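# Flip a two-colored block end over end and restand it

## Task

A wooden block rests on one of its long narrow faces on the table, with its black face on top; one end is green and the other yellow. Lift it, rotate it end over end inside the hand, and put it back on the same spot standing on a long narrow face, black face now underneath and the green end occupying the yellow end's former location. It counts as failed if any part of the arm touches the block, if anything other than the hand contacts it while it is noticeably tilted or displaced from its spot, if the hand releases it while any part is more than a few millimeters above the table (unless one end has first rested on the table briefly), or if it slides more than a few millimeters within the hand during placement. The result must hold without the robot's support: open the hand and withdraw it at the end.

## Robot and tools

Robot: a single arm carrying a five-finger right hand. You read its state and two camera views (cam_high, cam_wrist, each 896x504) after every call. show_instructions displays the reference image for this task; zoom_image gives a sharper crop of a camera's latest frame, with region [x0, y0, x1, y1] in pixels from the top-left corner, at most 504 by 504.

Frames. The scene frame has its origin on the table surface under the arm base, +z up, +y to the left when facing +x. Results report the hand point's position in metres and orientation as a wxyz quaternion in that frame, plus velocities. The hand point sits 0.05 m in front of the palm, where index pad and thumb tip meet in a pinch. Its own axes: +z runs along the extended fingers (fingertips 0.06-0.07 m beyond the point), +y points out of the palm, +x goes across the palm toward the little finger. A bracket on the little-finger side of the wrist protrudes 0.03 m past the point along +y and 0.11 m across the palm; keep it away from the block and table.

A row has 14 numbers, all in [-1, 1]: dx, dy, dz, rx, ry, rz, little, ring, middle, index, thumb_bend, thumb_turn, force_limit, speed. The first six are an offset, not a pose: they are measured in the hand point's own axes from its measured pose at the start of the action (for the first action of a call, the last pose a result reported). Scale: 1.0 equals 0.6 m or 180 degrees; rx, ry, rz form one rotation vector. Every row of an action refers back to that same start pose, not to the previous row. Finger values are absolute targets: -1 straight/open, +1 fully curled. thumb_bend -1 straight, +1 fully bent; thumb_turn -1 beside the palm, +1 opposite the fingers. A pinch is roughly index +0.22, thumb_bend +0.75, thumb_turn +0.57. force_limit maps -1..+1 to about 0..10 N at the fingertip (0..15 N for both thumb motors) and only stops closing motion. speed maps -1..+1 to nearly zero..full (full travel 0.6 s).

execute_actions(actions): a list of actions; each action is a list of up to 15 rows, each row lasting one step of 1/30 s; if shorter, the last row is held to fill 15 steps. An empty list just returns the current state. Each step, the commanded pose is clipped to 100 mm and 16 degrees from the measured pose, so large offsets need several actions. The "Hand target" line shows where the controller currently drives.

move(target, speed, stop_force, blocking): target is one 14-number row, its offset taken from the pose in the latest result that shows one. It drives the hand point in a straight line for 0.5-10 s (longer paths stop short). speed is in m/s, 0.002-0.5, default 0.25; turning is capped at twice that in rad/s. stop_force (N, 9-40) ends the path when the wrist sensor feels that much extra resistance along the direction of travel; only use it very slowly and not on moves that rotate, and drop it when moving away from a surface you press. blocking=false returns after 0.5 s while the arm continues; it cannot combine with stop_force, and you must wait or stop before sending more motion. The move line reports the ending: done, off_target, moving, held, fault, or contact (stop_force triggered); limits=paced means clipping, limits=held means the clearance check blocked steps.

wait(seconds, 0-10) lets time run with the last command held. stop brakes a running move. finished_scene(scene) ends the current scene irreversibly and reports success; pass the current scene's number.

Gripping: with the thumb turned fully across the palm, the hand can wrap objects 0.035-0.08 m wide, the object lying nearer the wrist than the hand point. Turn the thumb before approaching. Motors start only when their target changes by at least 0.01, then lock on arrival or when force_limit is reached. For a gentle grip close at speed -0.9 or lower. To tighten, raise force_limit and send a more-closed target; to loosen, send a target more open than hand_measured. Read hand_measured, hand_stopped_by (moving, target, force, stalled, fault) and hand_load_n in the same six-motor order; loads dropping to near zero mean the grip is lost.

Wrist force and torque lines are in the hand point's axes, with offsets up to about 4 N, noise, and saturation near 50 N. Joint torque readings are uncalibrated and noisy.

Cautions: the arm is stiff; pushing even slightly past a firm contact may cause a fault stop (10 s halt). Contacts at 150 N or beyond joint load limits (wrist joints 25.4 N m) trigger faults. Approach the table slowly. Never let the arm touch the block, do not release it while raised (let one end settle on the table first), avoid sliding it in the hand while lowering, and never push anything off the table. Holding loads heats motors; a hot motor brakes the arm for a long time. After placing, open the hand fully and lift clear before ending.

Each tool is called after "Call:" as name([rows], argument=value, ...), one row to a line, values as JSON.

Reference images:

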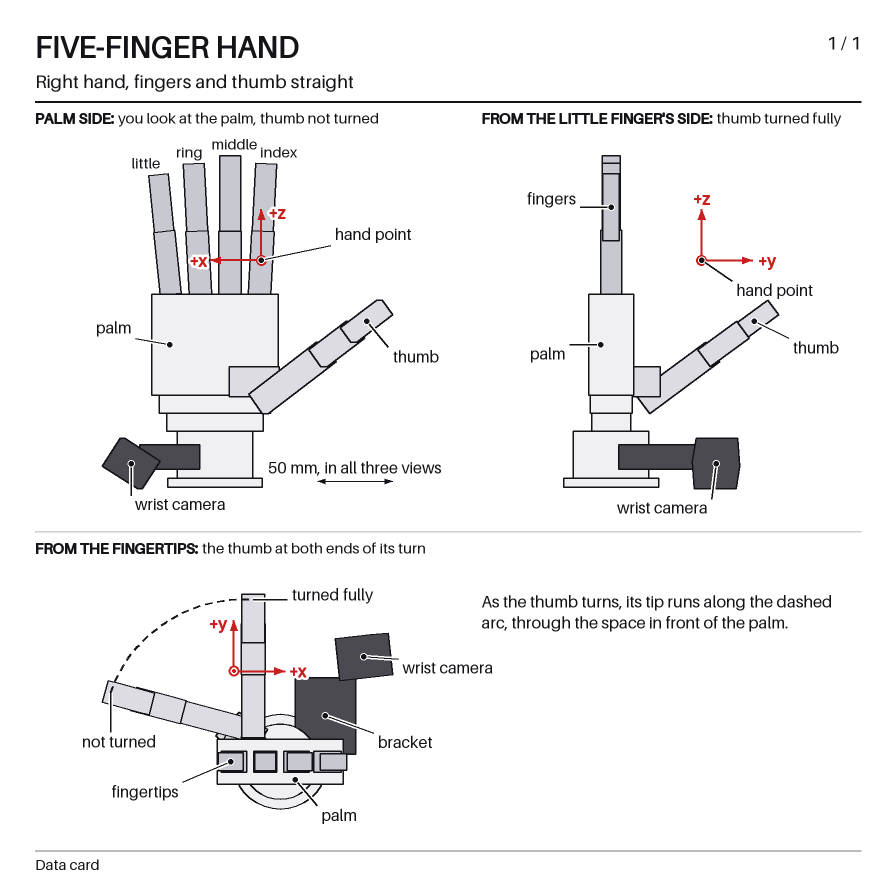

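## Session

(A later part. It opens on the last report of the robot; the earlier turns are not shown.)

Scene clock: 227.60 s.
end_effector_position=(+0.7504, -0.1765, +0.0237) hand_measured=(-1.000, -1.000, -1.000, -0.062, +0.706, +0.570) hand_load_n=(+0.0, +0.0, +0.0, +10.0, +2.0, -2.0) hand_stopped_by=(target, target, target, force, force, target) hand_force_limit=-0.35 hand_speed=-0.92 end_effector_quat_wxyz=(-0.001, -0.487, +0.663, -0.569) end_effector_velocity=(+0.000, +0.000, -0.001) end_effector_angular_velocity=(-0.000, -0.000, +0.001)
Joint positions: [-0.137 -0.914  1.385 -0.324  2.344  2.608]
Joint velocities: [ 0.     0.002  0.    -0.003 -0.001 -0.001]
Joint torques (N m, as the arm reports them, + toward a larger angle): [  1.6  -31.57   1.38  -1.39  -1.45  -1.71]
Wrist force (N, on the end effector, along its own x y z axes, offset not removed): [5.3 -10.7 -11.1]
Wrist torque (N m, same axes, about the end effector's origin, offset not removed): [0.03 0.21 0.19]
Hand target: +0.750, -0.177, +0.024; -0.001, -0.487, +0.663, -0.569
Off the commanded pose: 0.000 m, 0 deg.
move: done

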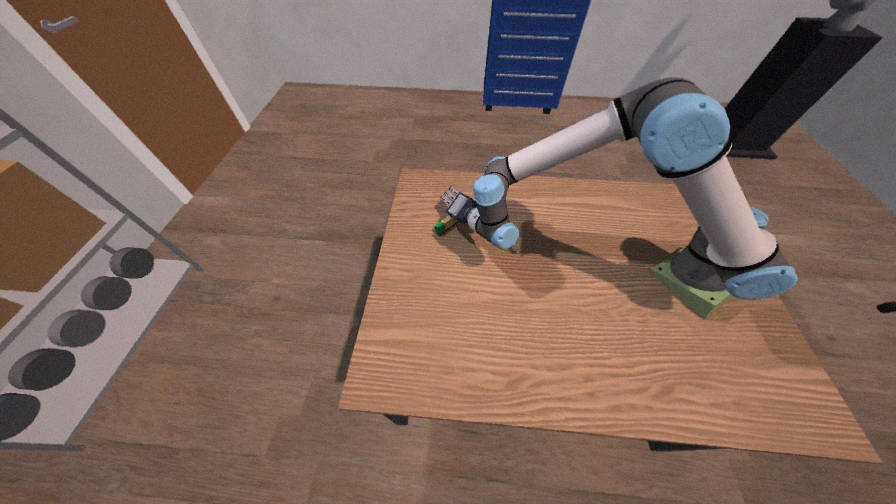

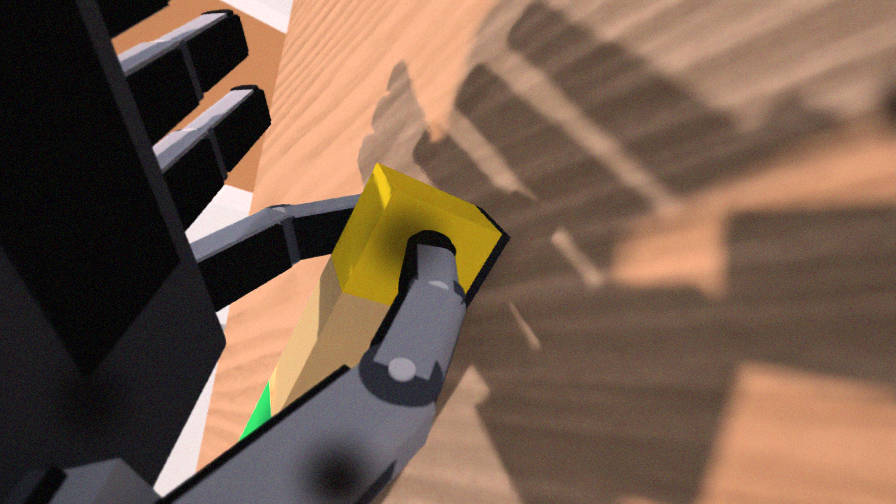

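Yellow end touched and the block pivoted flat. Release.

Call:
move(target=[0,0,0,0,0,0,-1,-1,-1,-0.25,0.6,0.57,-0.35,-0.7])

Call:
move(target=[0.09,-0.125,-0.06,0,0,0,-1,-1,-1,-0.25,0.6,0.57,-0.35,-0.7], speed=0.1)

Call:
finished_scene(scene=1)

Scene clock: 232.17 s.
end_effector_position=(+0.7503, -0.1766, +0.0236) hand_measured=(-1.000, -1.000, -1.000, -0.250, +0.600, +0.570) hand_load_n=(+0.0, +0.0, +0.0, +0.0, +0.0, +0.0) hand_stopped_by=(target, target, target, target, target, target) hand_force_limit=-0.35 hand_speed=-0.70 end_effector_quat_wxyz=(-0.001, -0.487, +0.663, -0.569) end_effector_velocity=(+0.001, -0.000, +0.001) end_effector_angular_velocity=(-0.000, -0.001, -0.000)
Joint positions: [-0.137 -0.914  1.385 -0.324  2.344  2.608]
Joint velocities: [ 0.    -0.001 -0.002  0.001 -0.    -0.   ]
Joint torques (N m, as the arm reports them, + toward a larger angle): [ 17.06 -63.25 -24.47   1.9    0.06  -1.34]
Wrist force (N, on the end effector, along its own x y z axes, offset not removed): [0.6 -3.0 -6.7]
Wrist torque (N m, same axes, about the end effector's origin, offset not removed): [-0.23 0.47 0.35]
Hand target: +0.750, -0.177, +0.024; -0.001, -0.487, +0.663, -0.569
Off the commanded pose: 0.000 m, 0 deg.
move: done

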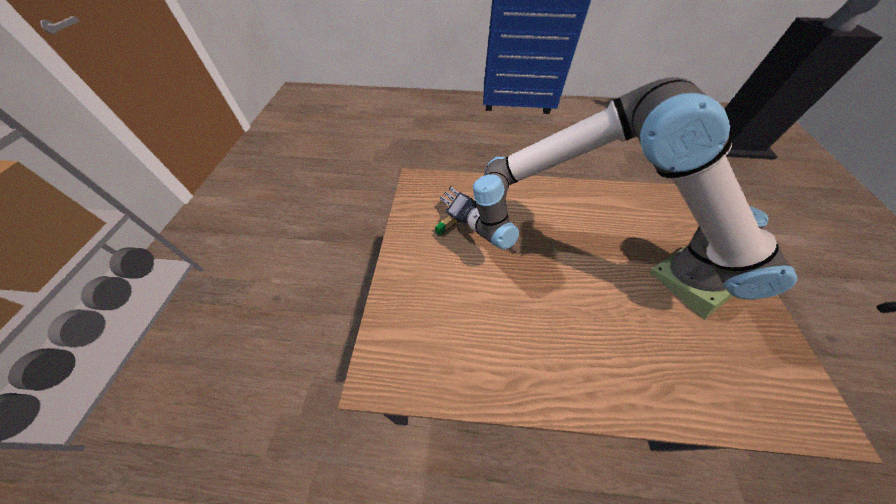

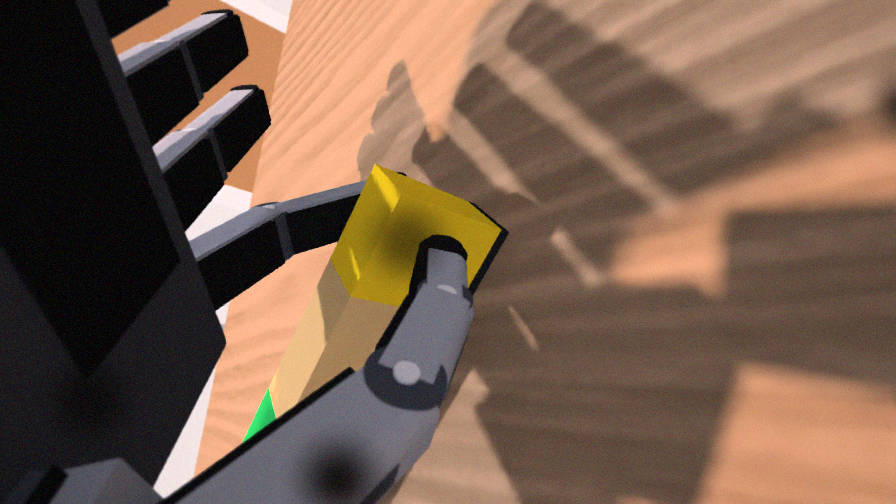

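Scene clock: 233.60 s.
end_effector_position=(+0.7507, -0.1751, +0.1226) hand_measured=(-1.000, -1.000, -1.000, -0.250, +0.600, +0.570) hand_load_n=(+0.0, +0.0, +0.0, +0.0, +0.0, +0.0) hand_stopped_by=(target, target, target, target, target, target) hand_force_limit=-0.35 hand_speed=-0.70 end_effector_quat_wxyz=(-0.001, -0.487, +0.663, -0.569) end_effector_velocity=(-0.000, +0.000, +0.001) end_effector_angular_velocity=(+0.000, +0.000, -0.001)
Joint positions: [-0.104 -1.026  1.31  -0.131  2.377  2.615]
Joint velocities: [ 0.001 -0.001 -0.002  0.004  0.001  0.001]
Joint torques (N m, as the arm reports them, + toward a larger angle): [ 15.21 -60.86 -34.5    1.94   1.63   1.6 ]
Wrist force (N, on the end effector, along its own x y z axes, offset not removed): [0.5 0.8 -0.4]
Wrist torque (N m, same axes, about the end effector's origin, offset not removed): [-0.10 0.15 0.18]
Hand target: +0.751, -0.175, +0.123; -0.001, -0.487, +0.663, -0.569
Off the commanded pose: 0.000 m, 0 deg.
move: done

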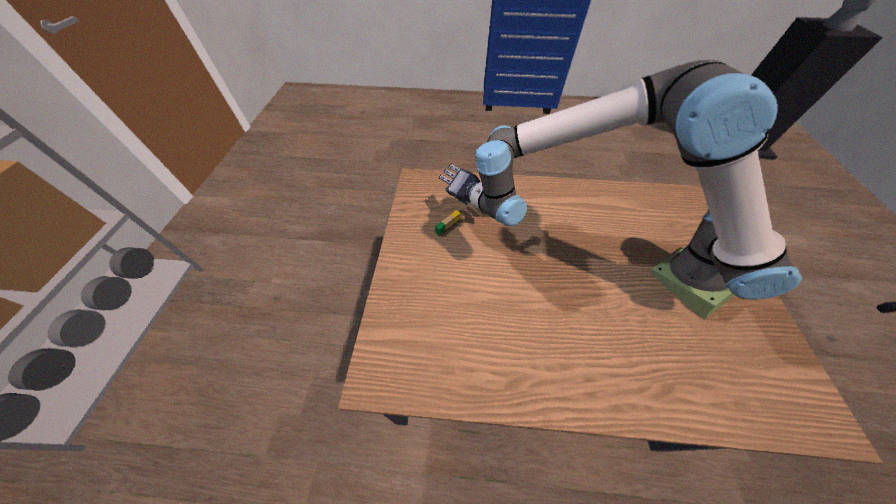

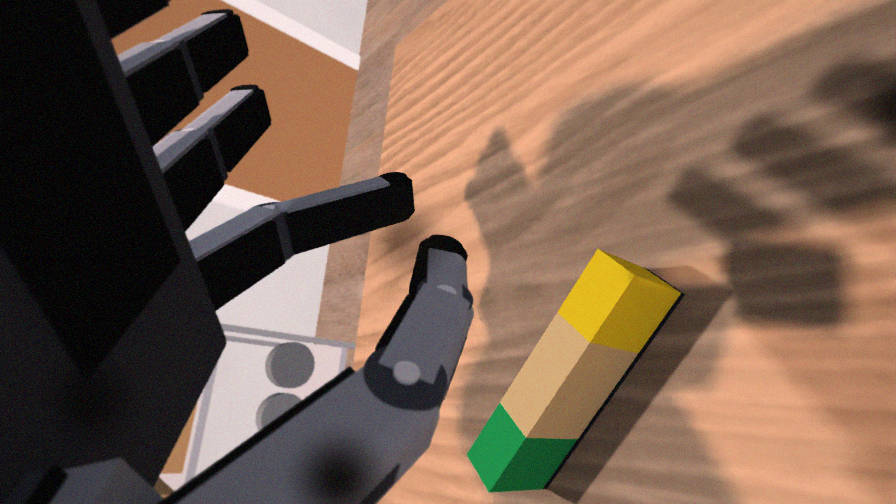

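The scene is finished: the task was done.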